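# Pull the pillowcase off the pillow with two arms

## Task

Remove the pillowcase from the pillow so that both lie on the table with a visible gap separating them (slight overhang past the table edge is acceptable, and the emptied case may simply drop onto the table); the result must hold without the robot supporting anything, and at the end both grippers must have released and moved away.

## Robot and tools

Robot: two arms, left_arm and right_arm, each ending in a parallel two-finger gripper. The names do not indicate sides of any camera image. A gripper's fingers extend along its own +z axis and close along its own y axis. The reported end_effector_position is the spot between the finger pads, roughly 1 cm short of the fingertips.

Frame: all poses share one scene frame. Its origin sits at table-top height, midway between the arms, about 5 to 10 cm in from the table's near edge. +x points out across the table, +z points up, and left_arm is on the +y side. Positions are in metres; orientations are quaternions written w first (qw, qx, qy, qz). Printed hand positions can be somewhat wrong, especially when reaching far.

Row layout (used by both motion tools): exactly 16 plain numbers, always both arms even if one is idle: left_arm x, y, z, qw, qx, qy, qz, opening, then right_arm x, y, z, qw, qx, qy, qz, opening. x, y, z and the quaternion are an absolute target pose for that gripper in the scene frame, not an offset. Opening runs from -1 (closed) to +1 (fully open, 0.094 m). To keep an orientation steady, repeat the same quaternion you intend rather than copying a drifted reported one. To park an arm, resend its full pose from the last result before it stopped, plus its desired opening.

execute_actions(actions): a list of up to 15 actions, run in order. Each action is a table of up to 15 rows; each row is applied for one control step of 1/30 s, and if fewer than 15 rows are given the last row is repeated until 15 steps have passed. An empty list just returns the current state and images. A target lying more than 0.6 m from a gripper's position at the start of that action, along any of that gripper's current axes, gets the action refused for both arms; if the first action fails this against the last reported state, or any action is malformed, nothing at all runs.

move(target, speed, blocking): target is one 16-number row as above. Both grippers travel straight toward their poses and arrive together, over 0.5 to 10 s; anything longer is cut off at 10 s before arrival. speed is the path's top speed in m/s, 0.002 to 0.5, default 0.25; rotation is capped at twice that in rad/s. Openings are applied when the move begins. Paths ignore obstacles and the other arm, and the real gripper may lag, wander, or overshoot the speed, notably with a near-straight arm. Faster contact and targets set deeper past contact produce harder pushes. With blocking=false the result arrives after 0.5 s while motion continues; further rows and moves are rejected until a result reports the end, so call wait or stop. The result adds a "move:" line: endings such as done, off_target, moving, held (a check blocked the final step) or fault, plus limits (paced = the pose was clipped; held = some steps were blocked, after which the arm may lurch faster than speed). An ending naming one arm means the other finished at rest. Each gripper's distance from its pose is also given.

wait(seconds): 0 to 10; lets time pass with arms holding their last commands; returns early if a running move ends. stop(): brakes a running move; it needs space, more when fast; fingers keep moving. zoom_image(camera, region): enlarges part of the latest image from cam_high, cam_low, cam_left_wrist or cam_right_wrist (each 504x504); region is [x0, y0, x1, y1] in pixels from the top-left, at most 504 by 504. finished_scene(scene): ends the scene by number after the last command has been held; irreversible, and the reply states whether the goal was met. Answering without any tool call ends everything.

Controller behaviour: each step, the commanded pose is clipped to within 70 mm and 16 degrees of the measured pose, then reached by damped inverse kinematics, favouring position over orientation. Distant targets need several actions; after an action an arm goes only as far as its last clipped pose. Friction can leave a gripper up to about 31 mm off, and tiny commands may do nothing. "Hand target" lines show where each gripper is currently being driven. A "pose unreachable" line means the clearance check altered or blocked that arm's command. Elbows stop just before full extension. Joint limits (rad): waist -2.618 to 3.054, shoulder 0.000 to 3.142, elbow 0.000 to 3.142, wrist pitch -1.571 to 1.571, wrist yaw -1.571 to 1.571, wrist roll -2.094 to 2.094.

Gripping: grip_measured reports finger opening on the command scale (the final Joint positions value gives it in metres); each gripper's reading may be off by about 1 mm, consistently. To hold something, command an opening below grip_measured, about 0.03 lower for a firm grip, less for a gentle one. Pad force is about 50 to 62 N, weaker on thin material under about 2 mm such as cloth, with a brief spike on first contact.

Hazards: the bar beneath the bases and the plate behind it can stand up to 3 cm above the table and give no warning on contact. Avoid the arms colliding or pressing each other. FAULT lines mean an arm stopped. Holding loads heats motors: MOTOR HOT from 75 °C, a 10 s stop at 90 °C, and at 100 °C the arm goes limp and drops. Avoid dropping things, slipping, slamming, hard hits and strong pushes; move smoothly and economically. The robot keeps holding its last command while you compose replies. Finish with both objects resting on their own, grippers open and withdrawn.

Each tool is called after "Request:" as name([rows], argument=value, ...), one row to a line, values as JSON.

## Session

Request:
execute_actions(actions=[])

Scene clock: 0.00 s.
left_arm: end_effector_position=(+0.1201, -0.0707, +0.3386) grip_measured=+1.000 end_effector_quat_wxyz=(+0.338, +0.938, +0.051, -0.052) | right_arm: end_effector_position=(+0.4086, -0.2336, +0.1486) grip_measured=+1.000 end_effector_quat_wxyz=(+0.204, +0.585, +0.783, +0.052)
Joint positions: left_arm=[-1.153  1.743  2.091 -1.312  0.262  1.763  0.094] | right_arm=[ 0.105  1.732  1.466 -0.923  0.194  1.409  0.094]
Joint velocities: left_arm=[-0.002  0.002 -0.002  0.051 -0.022 -0.081  0.   ] | right_arm=[-0.017  0.002  0.007 -0.066 -0.037 -0.081  0.   ]
Motor temperatures (°C, as the motors report them): left_arm=[22 22 22 22 21 21] | right_arm=[21 22 22 22 23 24]
Hand target (left_arm): +0.120, -0.071, +0.339; +0.338, +0.938, +0.051, -0.052
Hand target (right_arm): +0.409, -0.234, +0.149; +0.204, +0.585, +0.783, +0.052

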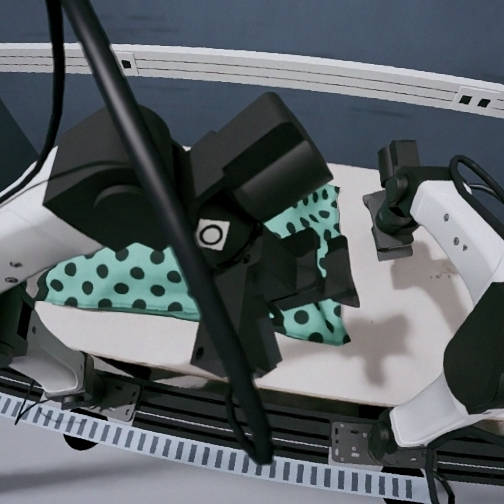

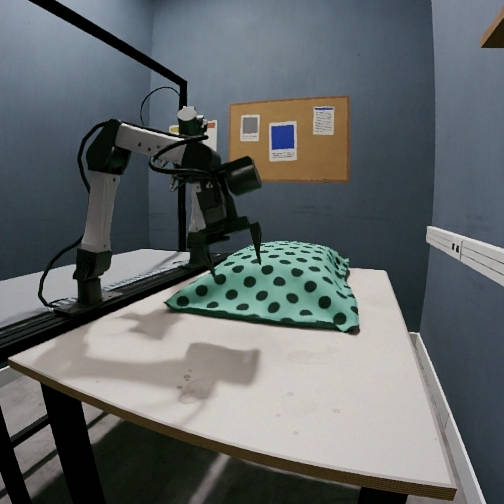

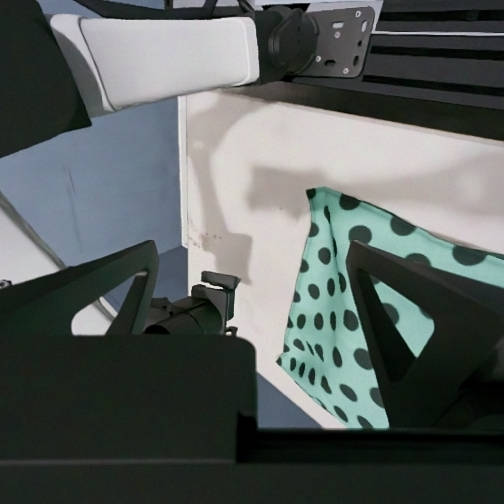

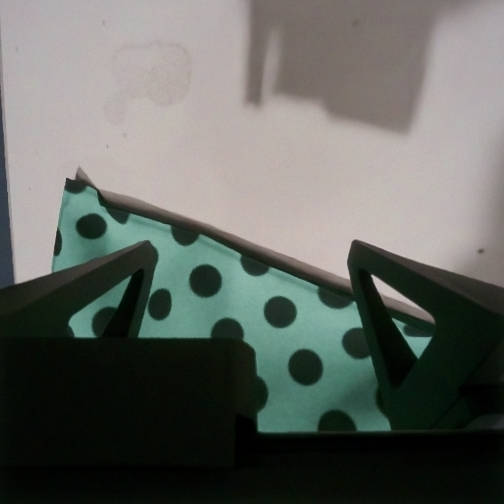

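Request:
move(target=[0.15,0.42,0.30,0,1,0,0,1, 0.15,-0.42,0.30,0,1,0,0,1], speed=0.3)

Scene clock: 4.70 s.
left_arm: end_effector_position=(+0.1546, +0.4223, +0.3005) grip_measured=+1.000 end_effector_quat_wxyz=(-0.198, +0.787, +0.393, +0.431) | right_arm: end_effector_position=(+0.1526, -0.4205, +0.2966) grip_measured=+1.000 end_effector_quat_wxyz=(+0.145, +0.974, +0.085, +0.149)
Joint positions: left_arm=[-0.343  0.756  1.196 -1.558 -0.974  2.073  0.094] | right_arm=[-0.975  1.18   1.577 -1.572 -0.121  2.077  0.094]
Joint velocities: left_arm=[ 0.017  0.012  0.017 -0.095 -0.007  0.051  0.   ] | right_arm=[-0.002 -0.012 -0.002  0.007  0.022  0.022  0.   ]
Motor temperatures (°C, as the motors report them): left_arm=[22 22 23 22 21 21] | right_arm=[21 23 23 23 23 24]
Hand target (left_arm): +0.156, +0.421, +0.304; -0.195, +0.789, +0.396, +0.428
Hand target (right_arm): +0.150, -0.419, +0.298; +0.145, +0.974, +0.076, +0.154
Off the commanded pose (left_arm): 0.005 m, 76 deg; orientation clipped at the last step of the last action.
Off the commanded pose (right_arm): 0.004 m, 26 deg; orientation clipped at the last step of the last action.
joint sent to its limit (left arm) — the command would take joint 4 (wrist pitch) past its lower limit and joint 6 (wrist roll) past its upper limit, so those joints were sent only as far as their limits.
joint sent to its limit (right arm) — the command would take joint 4 (wrist pitch) past its lower limit and joint 6 (wrist roll) past its upper limit, so those joints were sent only as far as their limits.
move: off_target (left_arm, right_arm); limits=paced

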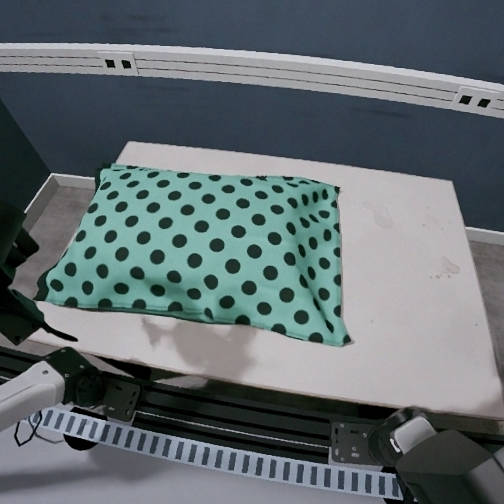

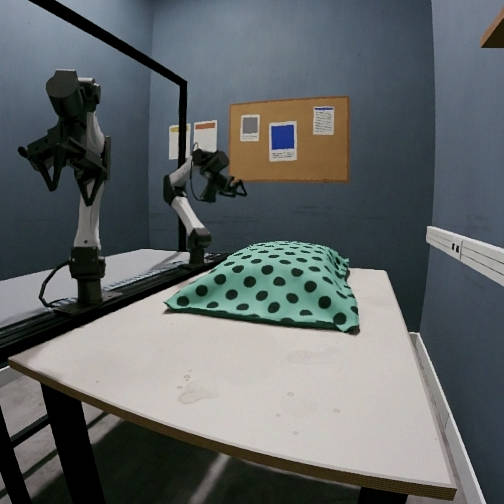

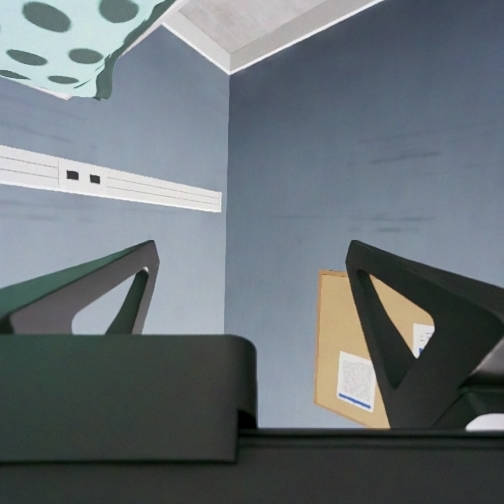

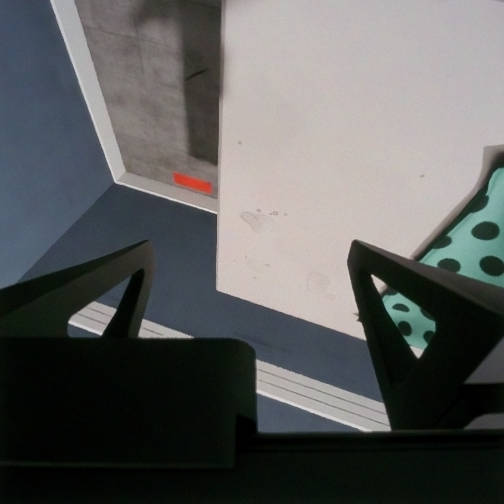

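Request:
zoom_image(camera="cam_high", region=[0, 140, 200, 340])

Request:
zoom_image(camera="cam_left_wrist", region=[0, 0, 200, 200])

Request:
zoom_image(camera="cam_low", region=[150, 210, 390, 350])

Region (0, 140, 200, 340) of cam_high's 504x504 image, scaled by 2.520, with more detail than that image has.

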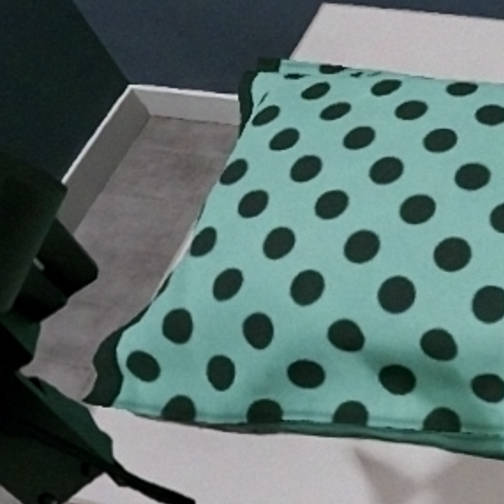

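Region (0, 0, 200, 200) of cam_left_wrist's 504x504 image, scaled by 2.520, with more detail than that image has.

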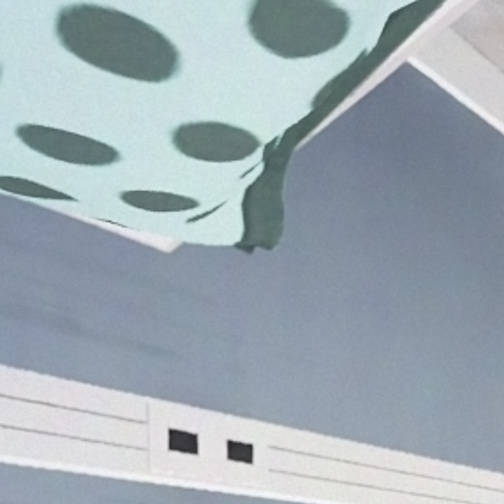

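Region (150, 210, 390, 350) of cam_low's 504x504 image, scaled by 2.100, with more detail than that image has; it fills the top 294 rows of this view, and the rest is white.

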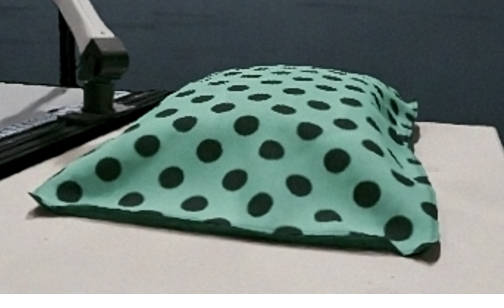

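Request:
move(target=[0.1546,0.4223,0.3005,-0.198,0.787,0.393,0.431,1, 0.2,-0.2,0.15,0,-0.31,0.95,0,1], speed=0.3)

Scene clock: 11.70 s.
left_arm: end_effector_position=(+0.1547, +0.4219, +0.3001) grip_measured=+1.000 end_effector_quat_wxyz=(-0.197, +0.788, +0.394, +0.430) | right_arm: end_effector_position=(+0.1800, -0.2812, +0.1979) grip_measured=+1.000 end_effector_quat_wxyz=(-0.305, +0.861, -0.076, +0.400)
Joint positions: left_arm=[-0.342  0.756  1.197 -1.558 -0.969  2.073  0.094] | right_arm=[-1.171  0.99   0.776 -1.577 -1.066  2.078  0.094]
Joint velocities: left_arm=[-0.002 -0.022 -0.002  0.007 -0.022  0.051  0.   ] | right_arm=[ 0.007 -0.032 -0.022  0.007 -0.037  0.051  0.   ]
Motor temperatures (°C, as the motors report them): left_arm=[22 22 23 23 21 21] | right_arm=[21 23 24 23 23 24]
Hand target (left_arm): +0.155, +0.422, +0.301; -0.198, +0.787, +0.393, +0.431
Hand target (right_arm): +0.180, -0.282, +0.199; -0.302, +0.862, -0.074, +0.401
Off the commanded pose (left_arm): 0.001 m, 0 deg.
Off the commanded pose (right_arm): 0.096 m, 140 deg; position and orientation clipped at the last step of the last action.
move: held (right_arm); limits=paced,held; held on 54 of 145 steps (right_arm), including the last (right_arm)
pose unreachable (right arm): on one or more control steps of this call, first in action 0 (counted from 0), this arm could not follow its commanded pose, so it was not sent that pose on those steps. On the call's last step it was still not sent that pose. It may still have moved: this result reports where it is.
cause: the commanded pose would bring two parts of the arm too close to each other (its upper arm (the part past joint 2) and its wrist camera, with joints 3 (elbow) to 6 (wrist roll) between them).

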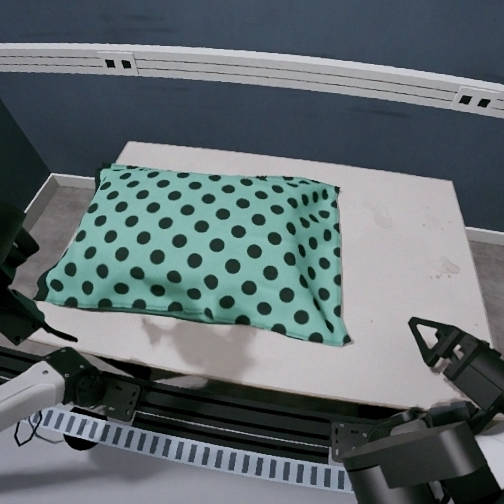

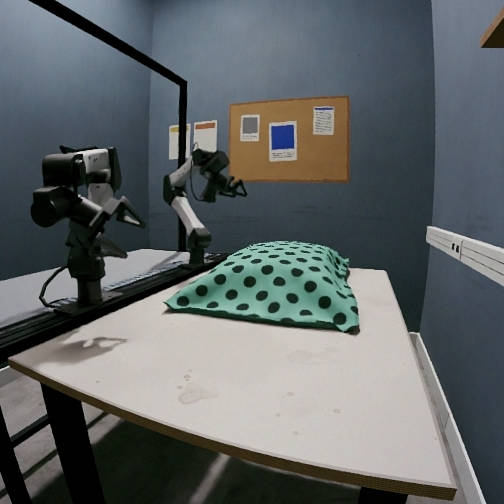

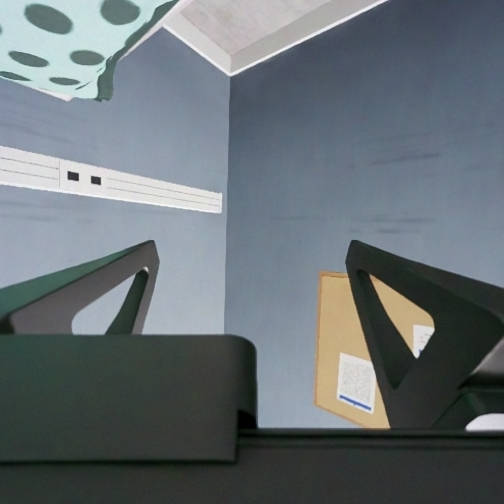

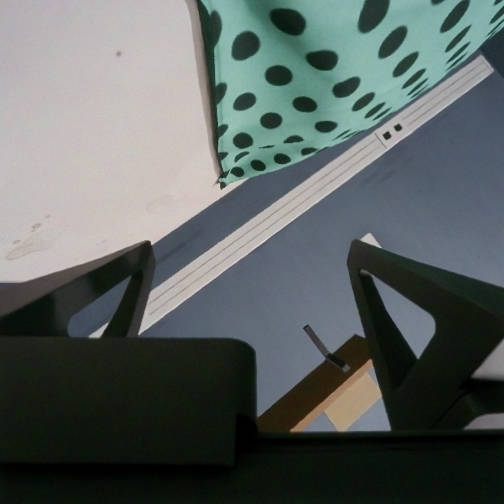

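Request:
move(target=[0.35,0.40,0.25,0.2,0.78,0.59,0,1, 0.35,-0.40,0.25,0.2,0.78,0.59,0,1], speed=0.3)

Scene clock: 16.13 s.
left_arm: end_effector_position=(+0.3478, +0.4014, +0.2403) grip_measured=+1.000 end_effector_quat_wxyz=(+0.183, +0.747, +0.639, +0.020) | right_arm: end_effector_position=(+0.3415, -0.3978, +0.2472) grip_measured=+1.000 end_effector_quat_wxyz=(+0.182, +0.786, +0.591, -0.000)
Joint positions: left_arm=[ 0.412  1.742  1.927 -1.546  0.304  2.073  0.094] | right_arm=[-0.35   1.702  1.837 -1.403  0.183  1.531  0.094]
Joint velocities: left_arm=[-0.007  0.002  0.007 -0.051  0.007 -0.022  0.   ] | right_arm=[-0.007 -0.002 -0.002 -0.022  0.007  0.081  0.   ]
Motor temperatures (°C, as the motors report them): left_arm=[22 22 24 23 21 21] | right_arm=[21 23 25 23 23 24]
Hand target (left_arm): +0.349, +0.401, +0.246; +0.191, +0.747, +0.636, +0.023
Hand target (right_arm): +0.348, -0.399, +0.251; +0.193, +0.780, +0.595, +0.001
Off the commanded pose (left_arm): 0.010 m, 7 deg.
Off the commanded pose (right_arm): 0.009 m, 2 deg.
joint sent to its limit (left arm) — the command would take joint 4 (wrist pitch) past its lower limit and joint 6 (wrist roll) past its upper limit, so those joints were sent only as far as their limits.
move: off_target (left_arm)

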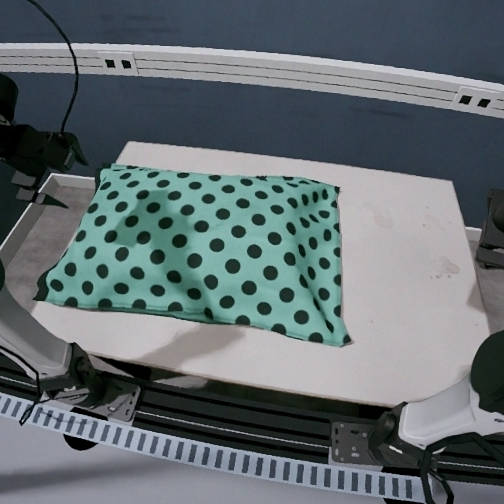

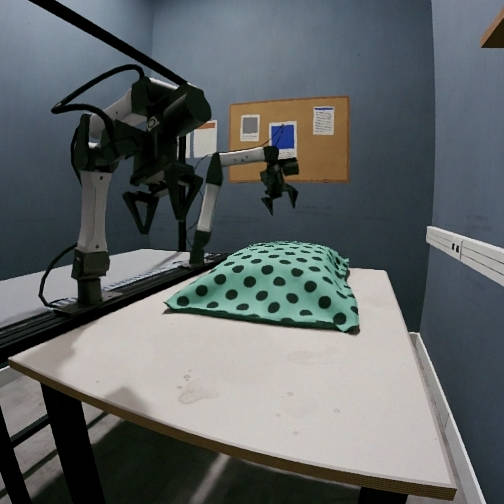

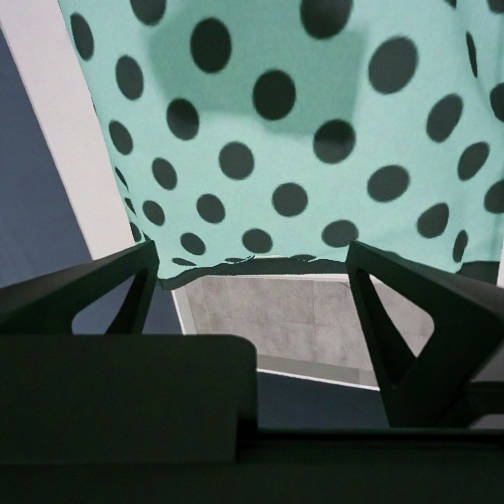

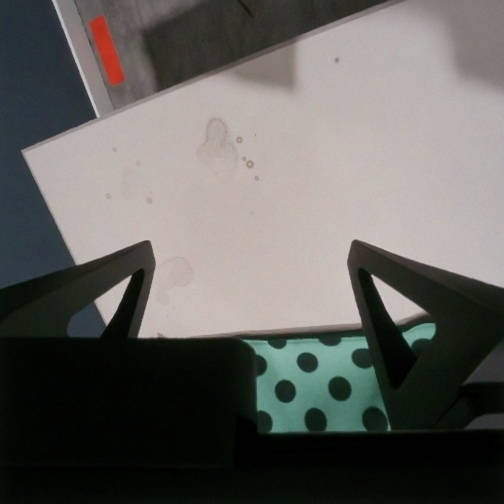

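Request:
move(target=[0.35,0.45,0.2,0.2,0.78,0.59,0,1, 0.33,-0.22,0.12,0,0.707,0.707,0,1], speed=0.3)

Scene clock: 17.87 s.
left_arm: end_effector_position=(+0.3519, +0.4487, +0.2051) grip_measured=+1.000 end_effector_quat_wxyz=(+0.166, +0.713, +0.681, +0.031) | right_arm: end_effector_position=(+0.3314, -0.2223, +0.1231) grip_measured=+1.000 end_effector_quat_wxyz=(+0.002, +0.705, +0.709, -0.001)
Joint positions: left_arm=[ 0.519  1.777  1.835 -1.424  0.278  2.073  0.094] | right_arm=[ 0.066  1.779  1.501 -1.274 -0.022  1.684  0.094]
Joint velocities: left_arm=[-0.007 -0.002 -0.012 -0.051  0.022  0.007  0.   ] | right_arm=[-0.012 -0.002 -0.012  0.037  0.037 -0.007  0.   ]
Motor temperatures (°C, as the motors report them): left_arm=[22 23 24 23 21 21] | right_arm=[21 23 25 23 23 24]
Hand target (left_arm): +0.349, +0.449, +0.200; +0.163, +0.713, +0.681, +0.025
Hand target (right_arm): +0.331, -0.220, +0.120; -0.002, +0.708, +0.707, +0.002
Off the commanded pose (left_arm): 0.006 m, 14 deg.
Off the commanded pose (right_arm): 0.004 m, 0 deg.
joint sent to its limit (left arm) — the command would take joint 6 (wrist roll) past its upper limit, so that joint was sent only as far as its limit.
move: off_target (left_arm)

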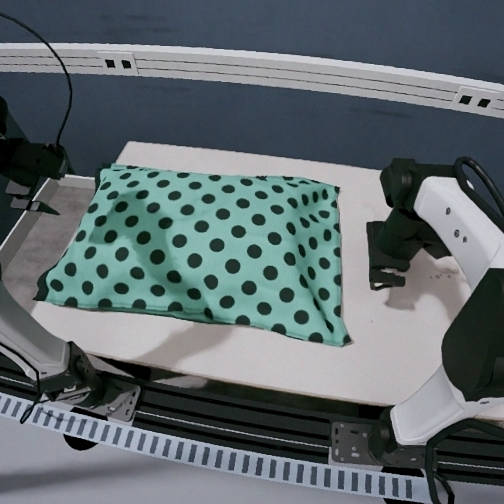

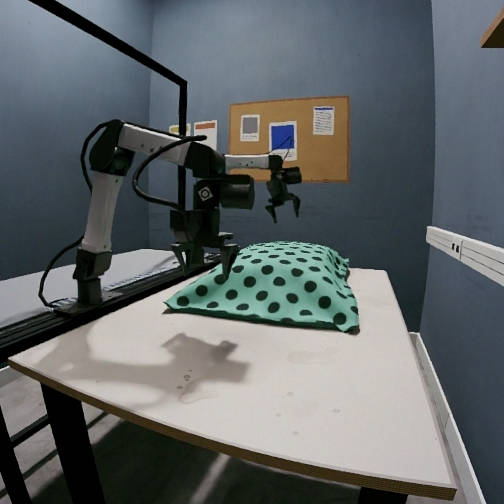

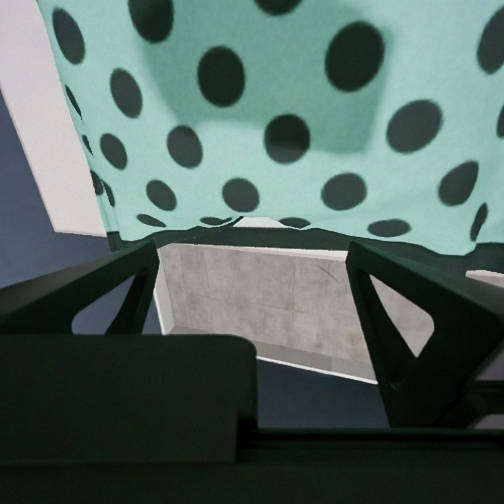

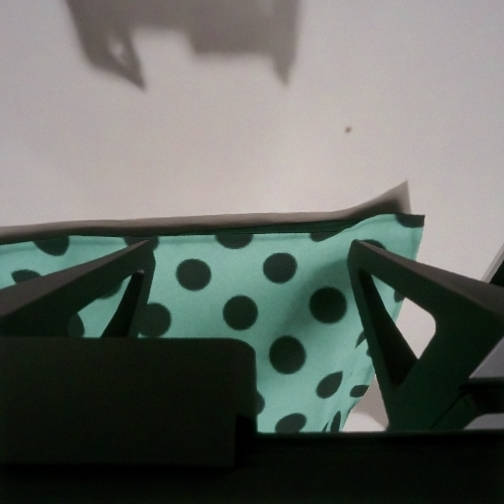

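Request:
move(target=[0.35,0.45,0.2,0.166,0.713,0.681,0.031,1, 0.40,-0.25,0.07,0,0,0.924,0.383,0.1], speed=0.3)

Scene clock: 22.70 s.
left_arm: end_effector_position=(+0.3536, +0.4494, +0.2019) grip_measured=+1.000 end_effector_quat_wxyz=(+0.166, +0.713, +0.680, +0.033) | right_arm: end_effector_position=(+0.3991, -0.2455, +0.0699) grip_measured=+0.102 end_effector_quat_wxyz=(+0.003, -0.004, +0.926, +0.377)
Joint positions: left_arm=[ 0.519  1.777  1.821 -1.406  0.278  2.073  0.094] | right_arm=[-0.306  2.23   1.72  -1.297 -0.773 -0.364  0.052]
Joint velocities: left_arm=[-0.002  0.017  0.012 -0.066  0.022  0.022  0.   ] | right_arm=[-0.007 -0.017  0.012 -0.051 -0.022 -0.007  0.   ]
Motor temperatures (°C, as the motors report them): left_arm=[22 24 25 23 21 21] | right_arm=[21 25 25 23 23 24]
Hand target (left_arm): +0.350, +0.450, +0.200; +0.166, +0.713, +0.681, +0.031
Hand target (right_arm): +0.401, -0.251, +0.071; +0.005, +0.000, +0.924, +0.381
Off the commanded pose (left_arm): 0.004 m, 0 deg.
Off the commanded pose (right_arm): 0.005 m, 1 deg.
joint sent to its limit (left arm) — the command would take joint 6 (wrist roll) past its upper limit, so that joint was sent only as far as its limit.
move: done

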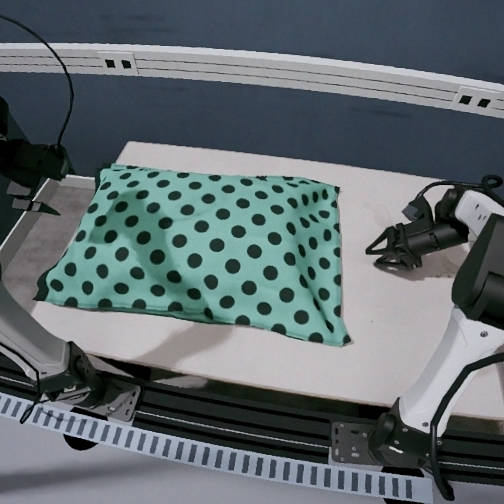

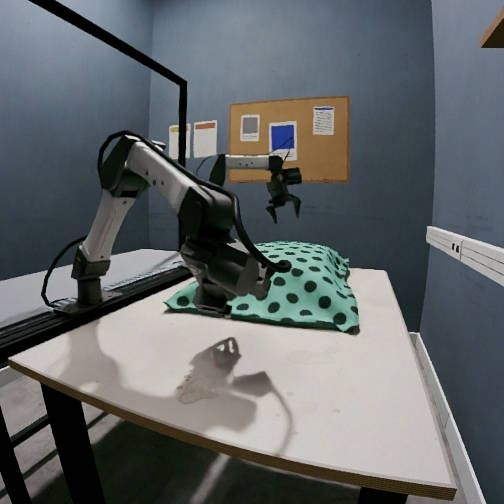

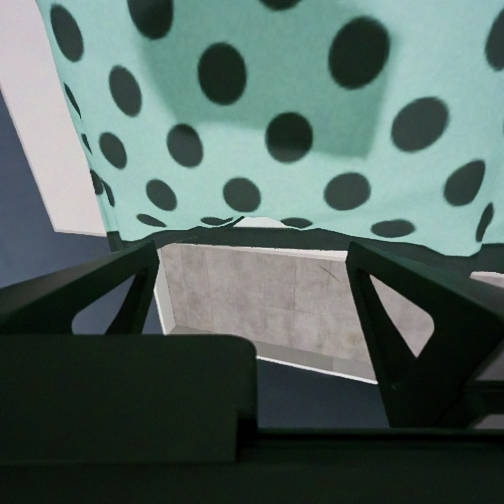

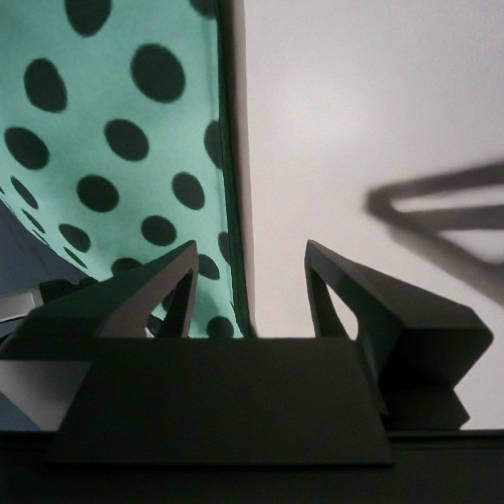

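Request:
move(target=[0.35,0.45,0.2,0.166,0.713,0.681,0.031,1, 0.40,-0.215,0.03,0,0,0.924,0.383,0.1], speed=0.08)

Scene clock: 24.00 s.
left_arm: end_effector_position=(+0.3536, +0.4494, +0.2019) grip_measured=+1.000 end_effector_quat_wxyz=(+0.166, +0.713, +0.680, +0.033) | right_arm: end_effector_position=(+0.4027, -0.2178, +0.0349) grip_measured=+0.102 end_effector_quat_wxyz=(+0.005, -0.005, +0.925, +0.379)
Joint positions: left_arm=[ 0.519  1.777  1.821 -1.406  0.278  2.073  0.094] | right_arm=[-0.237  2.246  1.605 -1.097 -0.792 -0.269  0.052]
Joint velocities: left_arm=[-0.007 -0.017  0.002  0.051  0.051 -0.022  0.   ] | right_arm=[-0.017  0.012  0.017  0.037  0.022  0.066 -0.001]
Motor temperatures (°C, as the motors report them): left_arm=[22 24 25 23 21 21] | right_arm=[21 25 25 23 23 24]
Hand target (left_arm): +0.350, +0.450, +0.200; +0.166, +0.713, +0.681, +0.031
Hand target (right_arm): +0.400, -0.215, +0.030; -0.000, -0.000, +0.924, +0.383
Off the commanded pose (left_arm): 0.004 m, 0 deg.
Off the commanded pose (right_arm): 0.006 m, 1 deg.
joint sent to its limit (left arm) — the command would take joint 6 (wrist roll) past its upper limit, so that joint was sent only as far as its limit.
move: done

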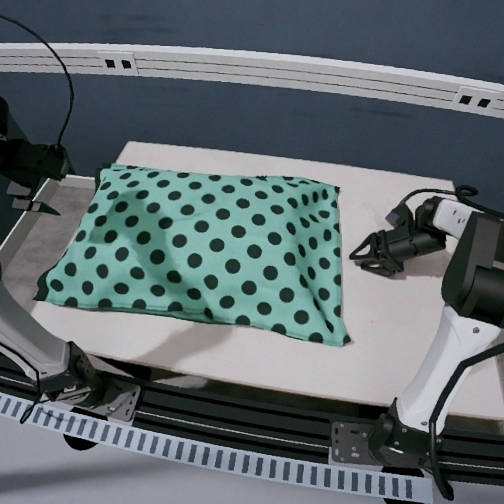

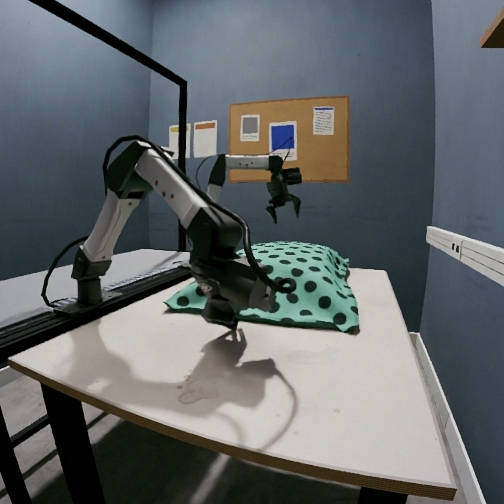

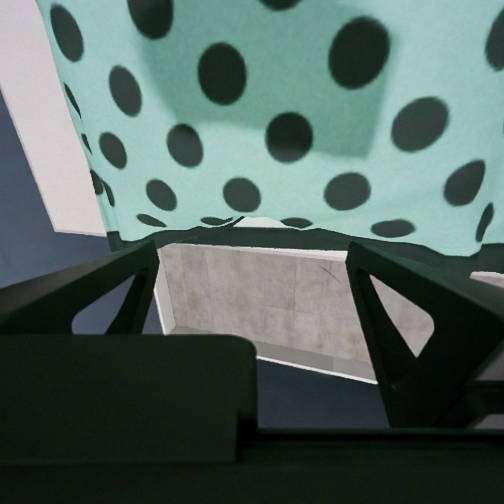

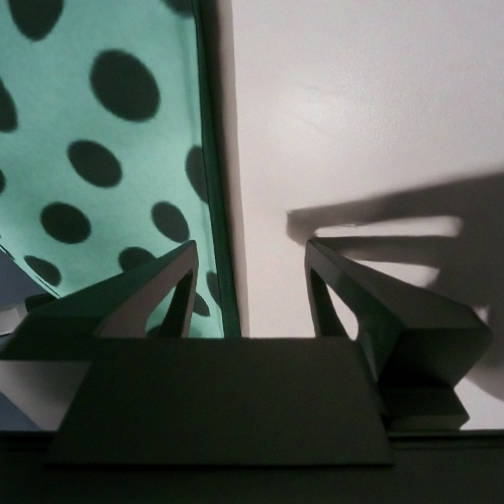

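Request:
move(target=[0.35,0.45,0.2,0.166,0.713,0.681,0.031,1, 0.40,-0.20,0.012,0,0,0.924,0.383,0.1], speed=0.05)

Scene clock: 25.03 s.
left_arm: end_effector_position=(+0.3536, +0.4494, +0.2019) grip_measured=+1.000 end_effector_quat_wxyz=(+0.166, +0.713, +0.680, +0.033) | right_arm: end_effector_position=(+0.4064, -0.2096, +0.0340) grip_measured=+0.102 end_effector_quat_wxyz=(+0.014, +0.009, +0.919, +0.395)
Joint positions: left_arm=[ 0.519  1.777  1.821 -1.406  0.278  2.073  0.094] | right_arm=[-0.227  2.238  1.572 -1.036 -0.833 -0.218  0.052]
Joint velocities: left_arm=[ 0.002 -0.007 -0.002 -0.007 -0.051  0.037  0.   ] | right_arm=[-0.002 -0.007  0.007  0.007 -0.037  0.007 -0.   ]
Motor temperatures (°C, as the motors report them): left_arm=[22 24 25 23 21 21] | right_arm=[21 26 25 23 23 24]
Hand target (left_arm): +0.350, +0.450, +0.200; +0.166, +0.713, +0.681, +0.031
Hand target (right_arm): +0.399, -0.200, +0.013; -0.001, -0.001, +0.924, +0.383
Off the commanded pose (left_arm): 0.004 m, 0 deg.
Off the commanded pose (right_arm): 0.025 m, 2 deg.
joint sent to its limit (left arm) — the command would take joint 6 (wrist roll) past its upper limit, so that joint was sent only as far as its limit.
move: off_target (right_arm)

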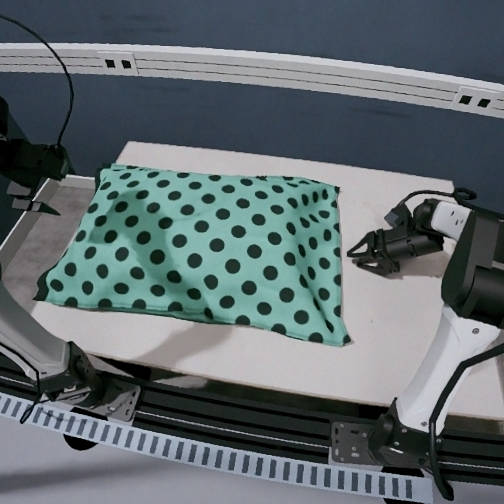

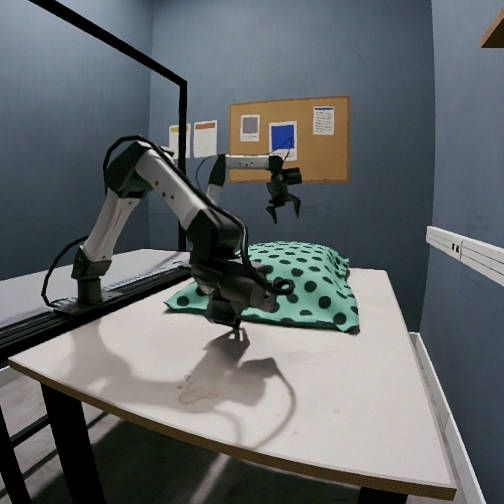

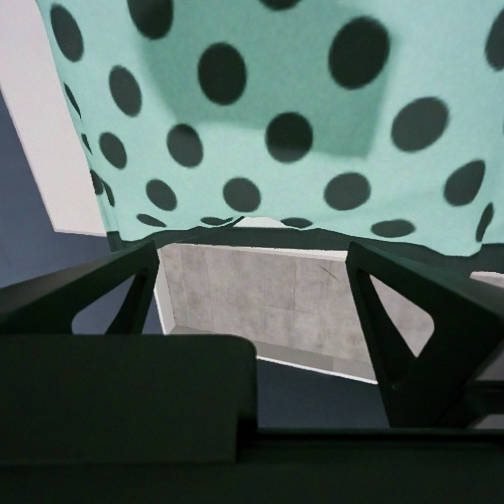

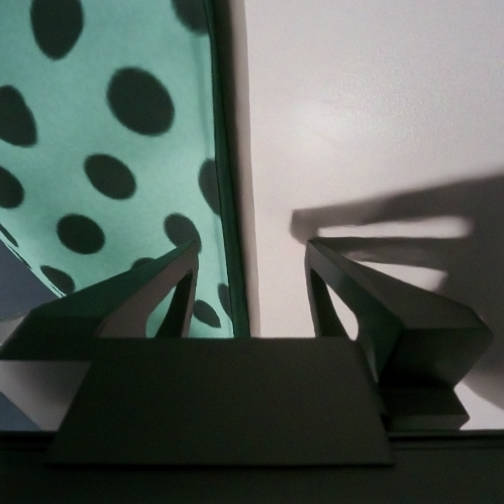

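Request:
move(target=[0.35,0.45,0.2,0.166,0.713,0.681,0.031,1, 0.40,-0.165,0.033,0,0,0.924,0.383,0.1], speed=0.05)

Scene clock: 26.40 s.
left_arm: end_effector_position=(+0.3536, +0.4494, +0.2019) grip_measured=+1.000 end_effector_quat_wxyz=(+0.166, +0.713, +0.680, +0.033) | right_arm: end_effector_position=(+0.4034, -0.1655, +0.0351) grip_measured=+0.102 end_effector_quat_wxyz=(+0.001, -0.001, +0.920, +0.392)
Joint positions: left_arm=[ 0.519  1.777  1.821 -1.406  0.278  2.073  0.094] | right_arm=[-0.115  2.202  1.527 -0.95  -0.832 -0.095  0.052]
Joint velocities: left_arm=[ 0.007  0.002 -0.017  0.051  0.081 -0.022  0.   ] | right_arm=[-0.022  0.017 -0.017 -0.022 -0.066 -0.022 -0.   ]
Motor temperatures (°C, as the motors report them): left_arm=[22 25 25 23 21 21] | right_arm=[21 27 25 23 23 24]
Hand target (left_arm): +0.350, +0.450, +0.200; +0.166, +0.713, +0.681, +0.031
Hand target (right_arm): +0.400, -0.165, +0.033; -0.001, -0.000, +0.924, +0.384
Off the commanded pose (left_arm): 0.004 m, 0 deg.
Off the commanded pose (right_arm): 0.004 m, 1 deg.
joint sent to its limit (left arm) — the command would take joint 6 (wrist roll) past its upper limit, so that joint was sent only as far as its limit.
move: done

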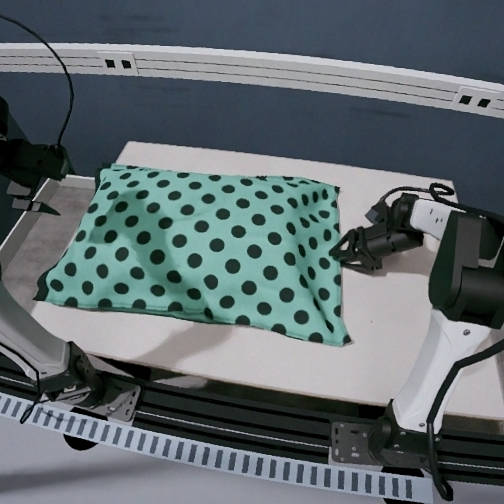

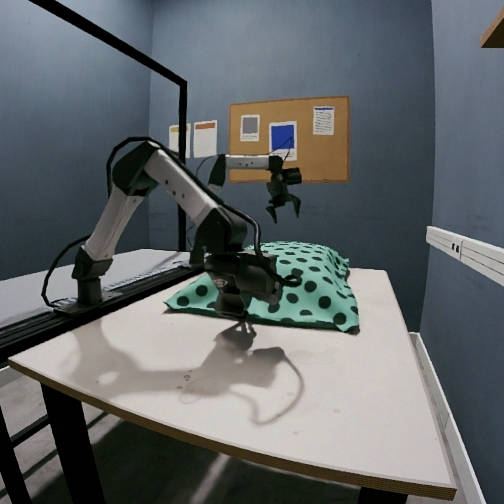

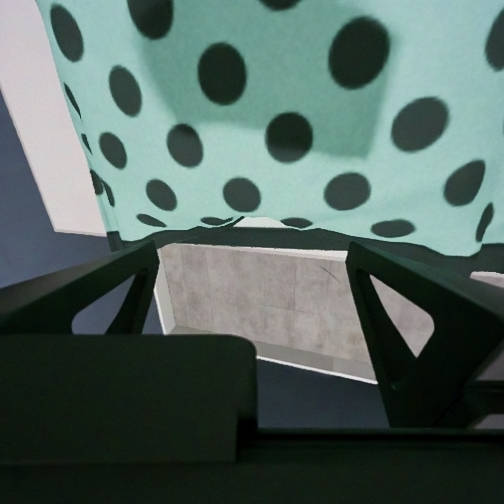

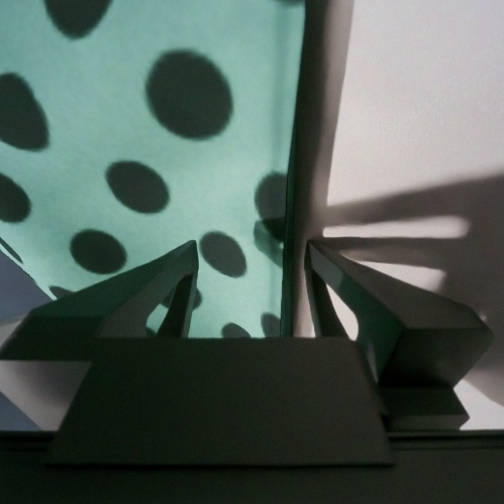

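Request:
move(target=[0.35,0.45,0.2,0.166,0.713,0.681,0.031,1, 0.40,-0.148,0.033,0,0,0.924,0.383,0.1], speed=0.05)

Request:
move(target=[0.35,0.45,0.2,0.166,0.713,0.681,0.031,1, 0.40,-0.148,0.033,0,0,0.924,0.383,-1], speed=0.05)

Scene clock: 27.33 s.
left_arm: end_effector_position=(+0.3536, +0.4494, +0.2019) grip_measured=+1.000 end_effector_quat_wxyz=(+0.166, +0.713, +0.680, +0.033) | right_arm: end_effector_position=(+0.4030, -0.1487, +0.0352) grip_measured=+0.102 end_effector_quat_wxyz=(-0.000, -0.001, +0.920, +0.391)
Joint positions: left_arm=[ 0.519  1.777  1.821 -1.406  0.278  2.073  0.094] | right_arm=[-0.073  2.186  1.505 -0.899 -0.832 -0.032  0.052]
Joint velocities: left_arm=[ 0.007 -0.007 -0.002  0.037  0.007 -0.022  0.   ] | right_arm=[-0.007 -0.002 -0.007  0.037 -0.007 -0.007 -0.001]
Motor temperatures (°C, as the motors report them): left_arm=[22 25 25 23 21 21] | right_arm=[21 27 25 23 23 24]
Hand target (left_arm): +0.350, +0.450, +0.200; +0.166, +0.713, +0.681, +0.031
Hand target (right_arm): +0.400, -0.148, +0.033; -0.001, -0.000, +0.924, +0.383
Off the commanded pose (left_arm): 0.004 m, 0 deg.
Off the commanded pose (right_arm): 0.004 m, 1 deg.
joint sent to its limit (left arm) — the command would take joint 6 (wrist roll) past its upper limit, so that joint was sent only as far as its limit.
move: done

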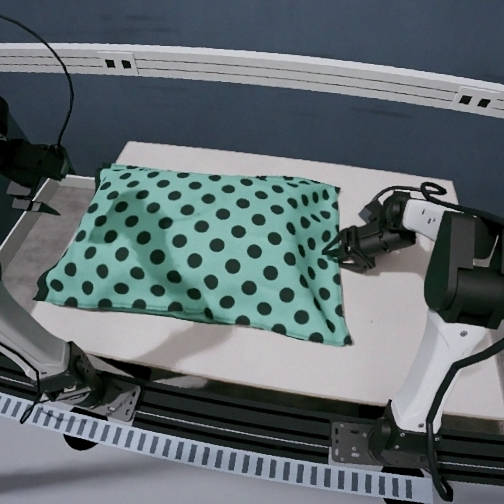

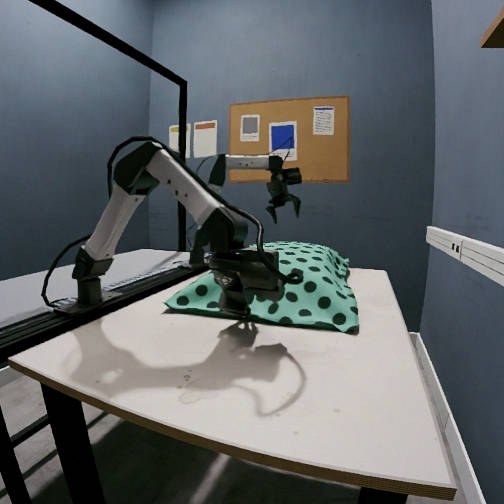

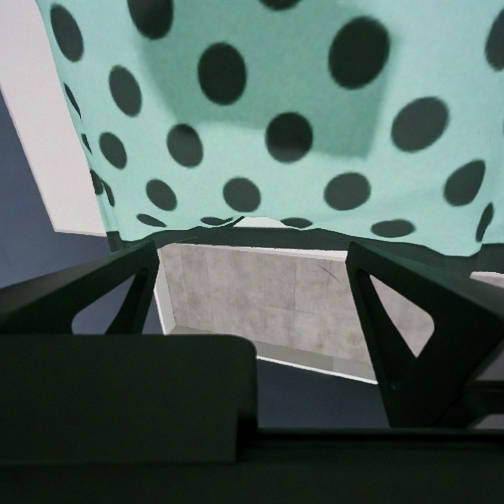

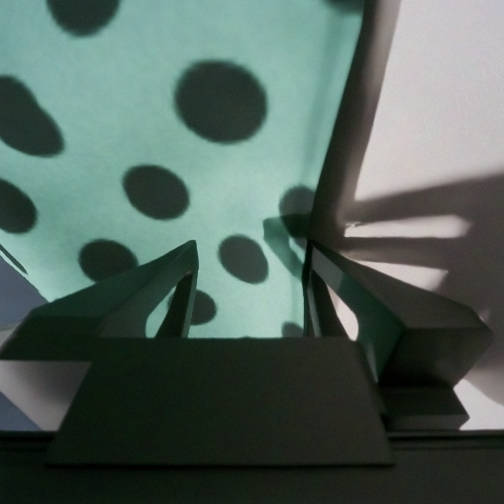

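Scene clock: 28.03 s.
left_arm: end_effector_position=(+0.3536, +0.4494, +0.2019) grip_measured=+1.000 end_effector_quat_wxyz=(+0.166, +0.713, +0.680, +0.033) | right_arm: end_effector_position=(+0.4042, -0.1497, +0.0341) grip_measured=-0.979 end_effector_quat_wxyz=(+0.002, -0.001, +0.922, +0.388)
Joint positions: left_arm=[ 0.519  1.777  1.821 -1.406  0.278  2.073  0.094] | right_arm=[-0.073  2.186  1.505 -0.892 -0.824 -0.028  0.001]
Joint velocities: left_arm=[-0.012 -0.002 -0.002  0.139  0.022  0.066  0.   ] | right_arm=[-0.012 -0.007 -0.007  0.066 -0.051 -0.022  0.001]
Motor temperatures (°C, as the motors report them): left_arm=[22 25 25 23 21 21] | right_arm=[21 27 25 23 23 24]
Hand target (left_arm): +0.350, +0.450, +0.200; +0.166, +0.713, +0.681, +0.031
Hand target (right_arm): +0.400, -0.148, +0.033; -0.000, -0.000, +0.924, +0.383
Off the commanded pose (left_arm): 0.004 m, 0 deg.
Off the commanded pose (right_arm): 0.005 m, 1 deg.
joint sent to its limit (left arm) — the command would take joint 6 (wrist roll) past its upper limit, so that joint was sent only as far as its limit.
move: done

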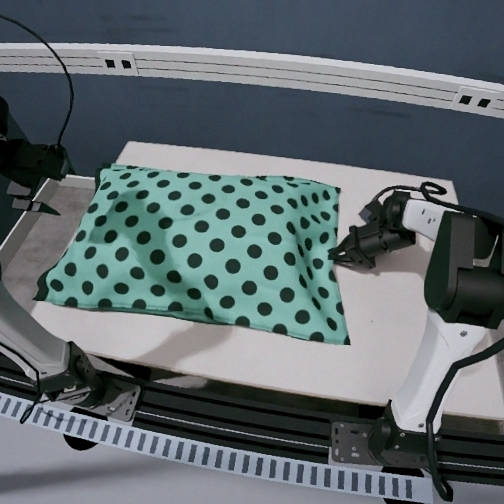

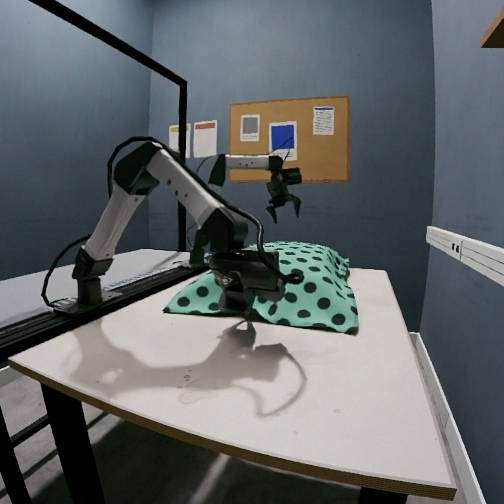

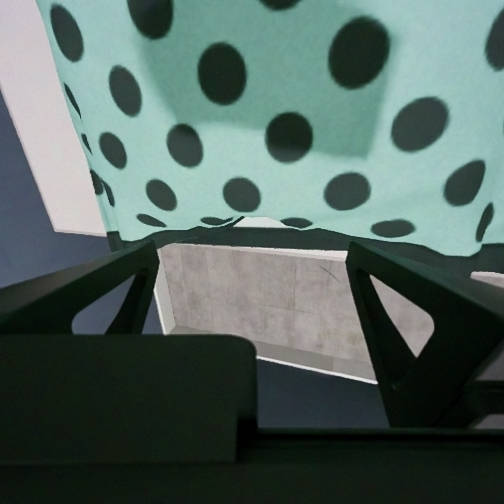

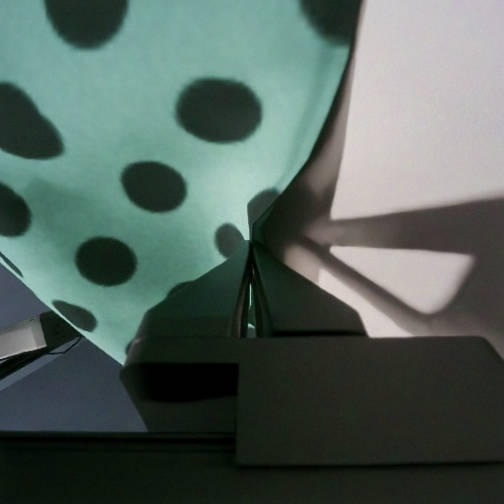

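Request:
move(target=[0.35,0.45,0.2,0.166,0.713,0.681,0.031,1, 0.40,-0.27,0.05,0,0,0.924,0.383,-1], speed=0.08)

Scene clock: 30.07 s.
left_arm: end_effector_position=(+0.3536, +0.4494, +0.2019) grip_measured=+1.000 end_effector_quat_wxyz=(+0.166, +0.713, +0.680, +0.033) | right_arm: end_effector_position=(+0.3991, -0.2595, +0.0515) grip_measured=-0.979 end_effector_quat_wxyz=(+0.001, -0.002, +0.920, +0.392)
Joint positions: left_arm=[ 0.519  1.777  1.821 -1.406  0.278  2.073  0.094] | right_arm=[-0.346  2.297  1.734 -1.304 -0.791 -0.427  0.001]
Joint velocities: left_arm=[-0.022 -0.007 -0.007 -0.037 -0.066 -0.037  0.   ] | right_arm=[-0.007 -0.007  0.002 -0.022 -0.007  0.066 -0.002]
Motor temperatures (°C, as the motors report them): left_arm=[22 25 25 23 21 21] | right_arm=[21 28 26 23 23 24]
Hand target (left_arm): +0.350, +0.450, +0.200; +0.166, +0.713, +0.681, +0.031
Hand target (right_arm): +0.400, -0.270, +0.050; +0.001, +0.001, +0.924, +0.382
Off the commanded pose (left_arm): 0.004 m, 0 deg.
Off the commanded pose (right_arm): 0.011 m, 1 deg.
joint sent to its limit (left arm) — the command would take joint 6 (wrist roll) past its upper limit, so that joint was sent only as far as its limit.
move: off_target (right_arm)

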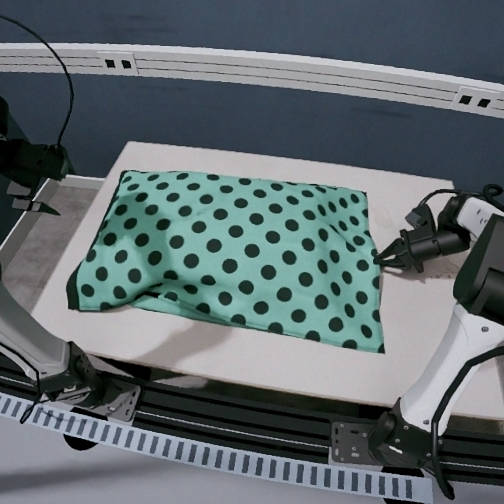

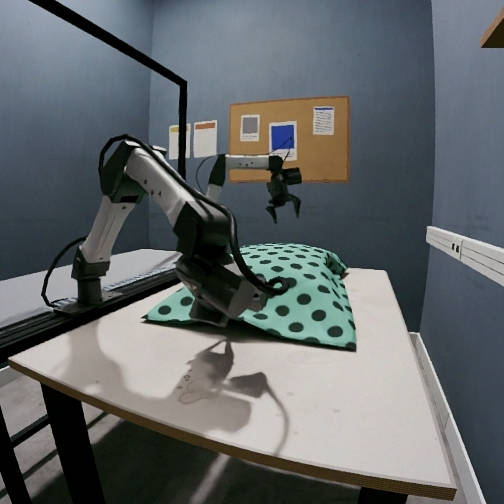

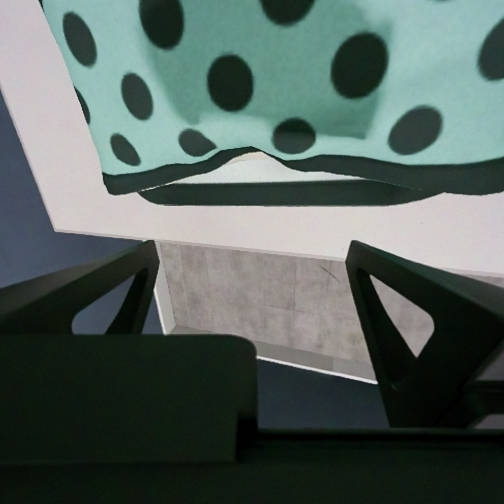

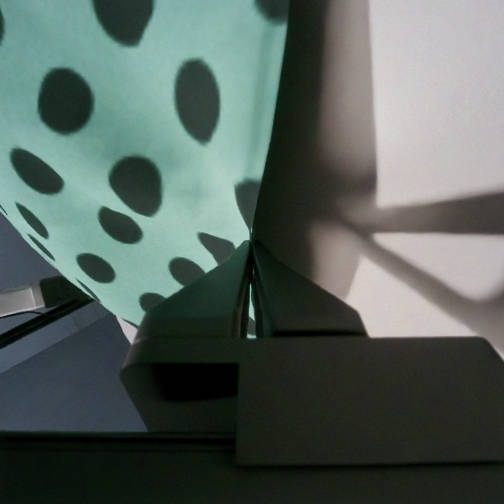

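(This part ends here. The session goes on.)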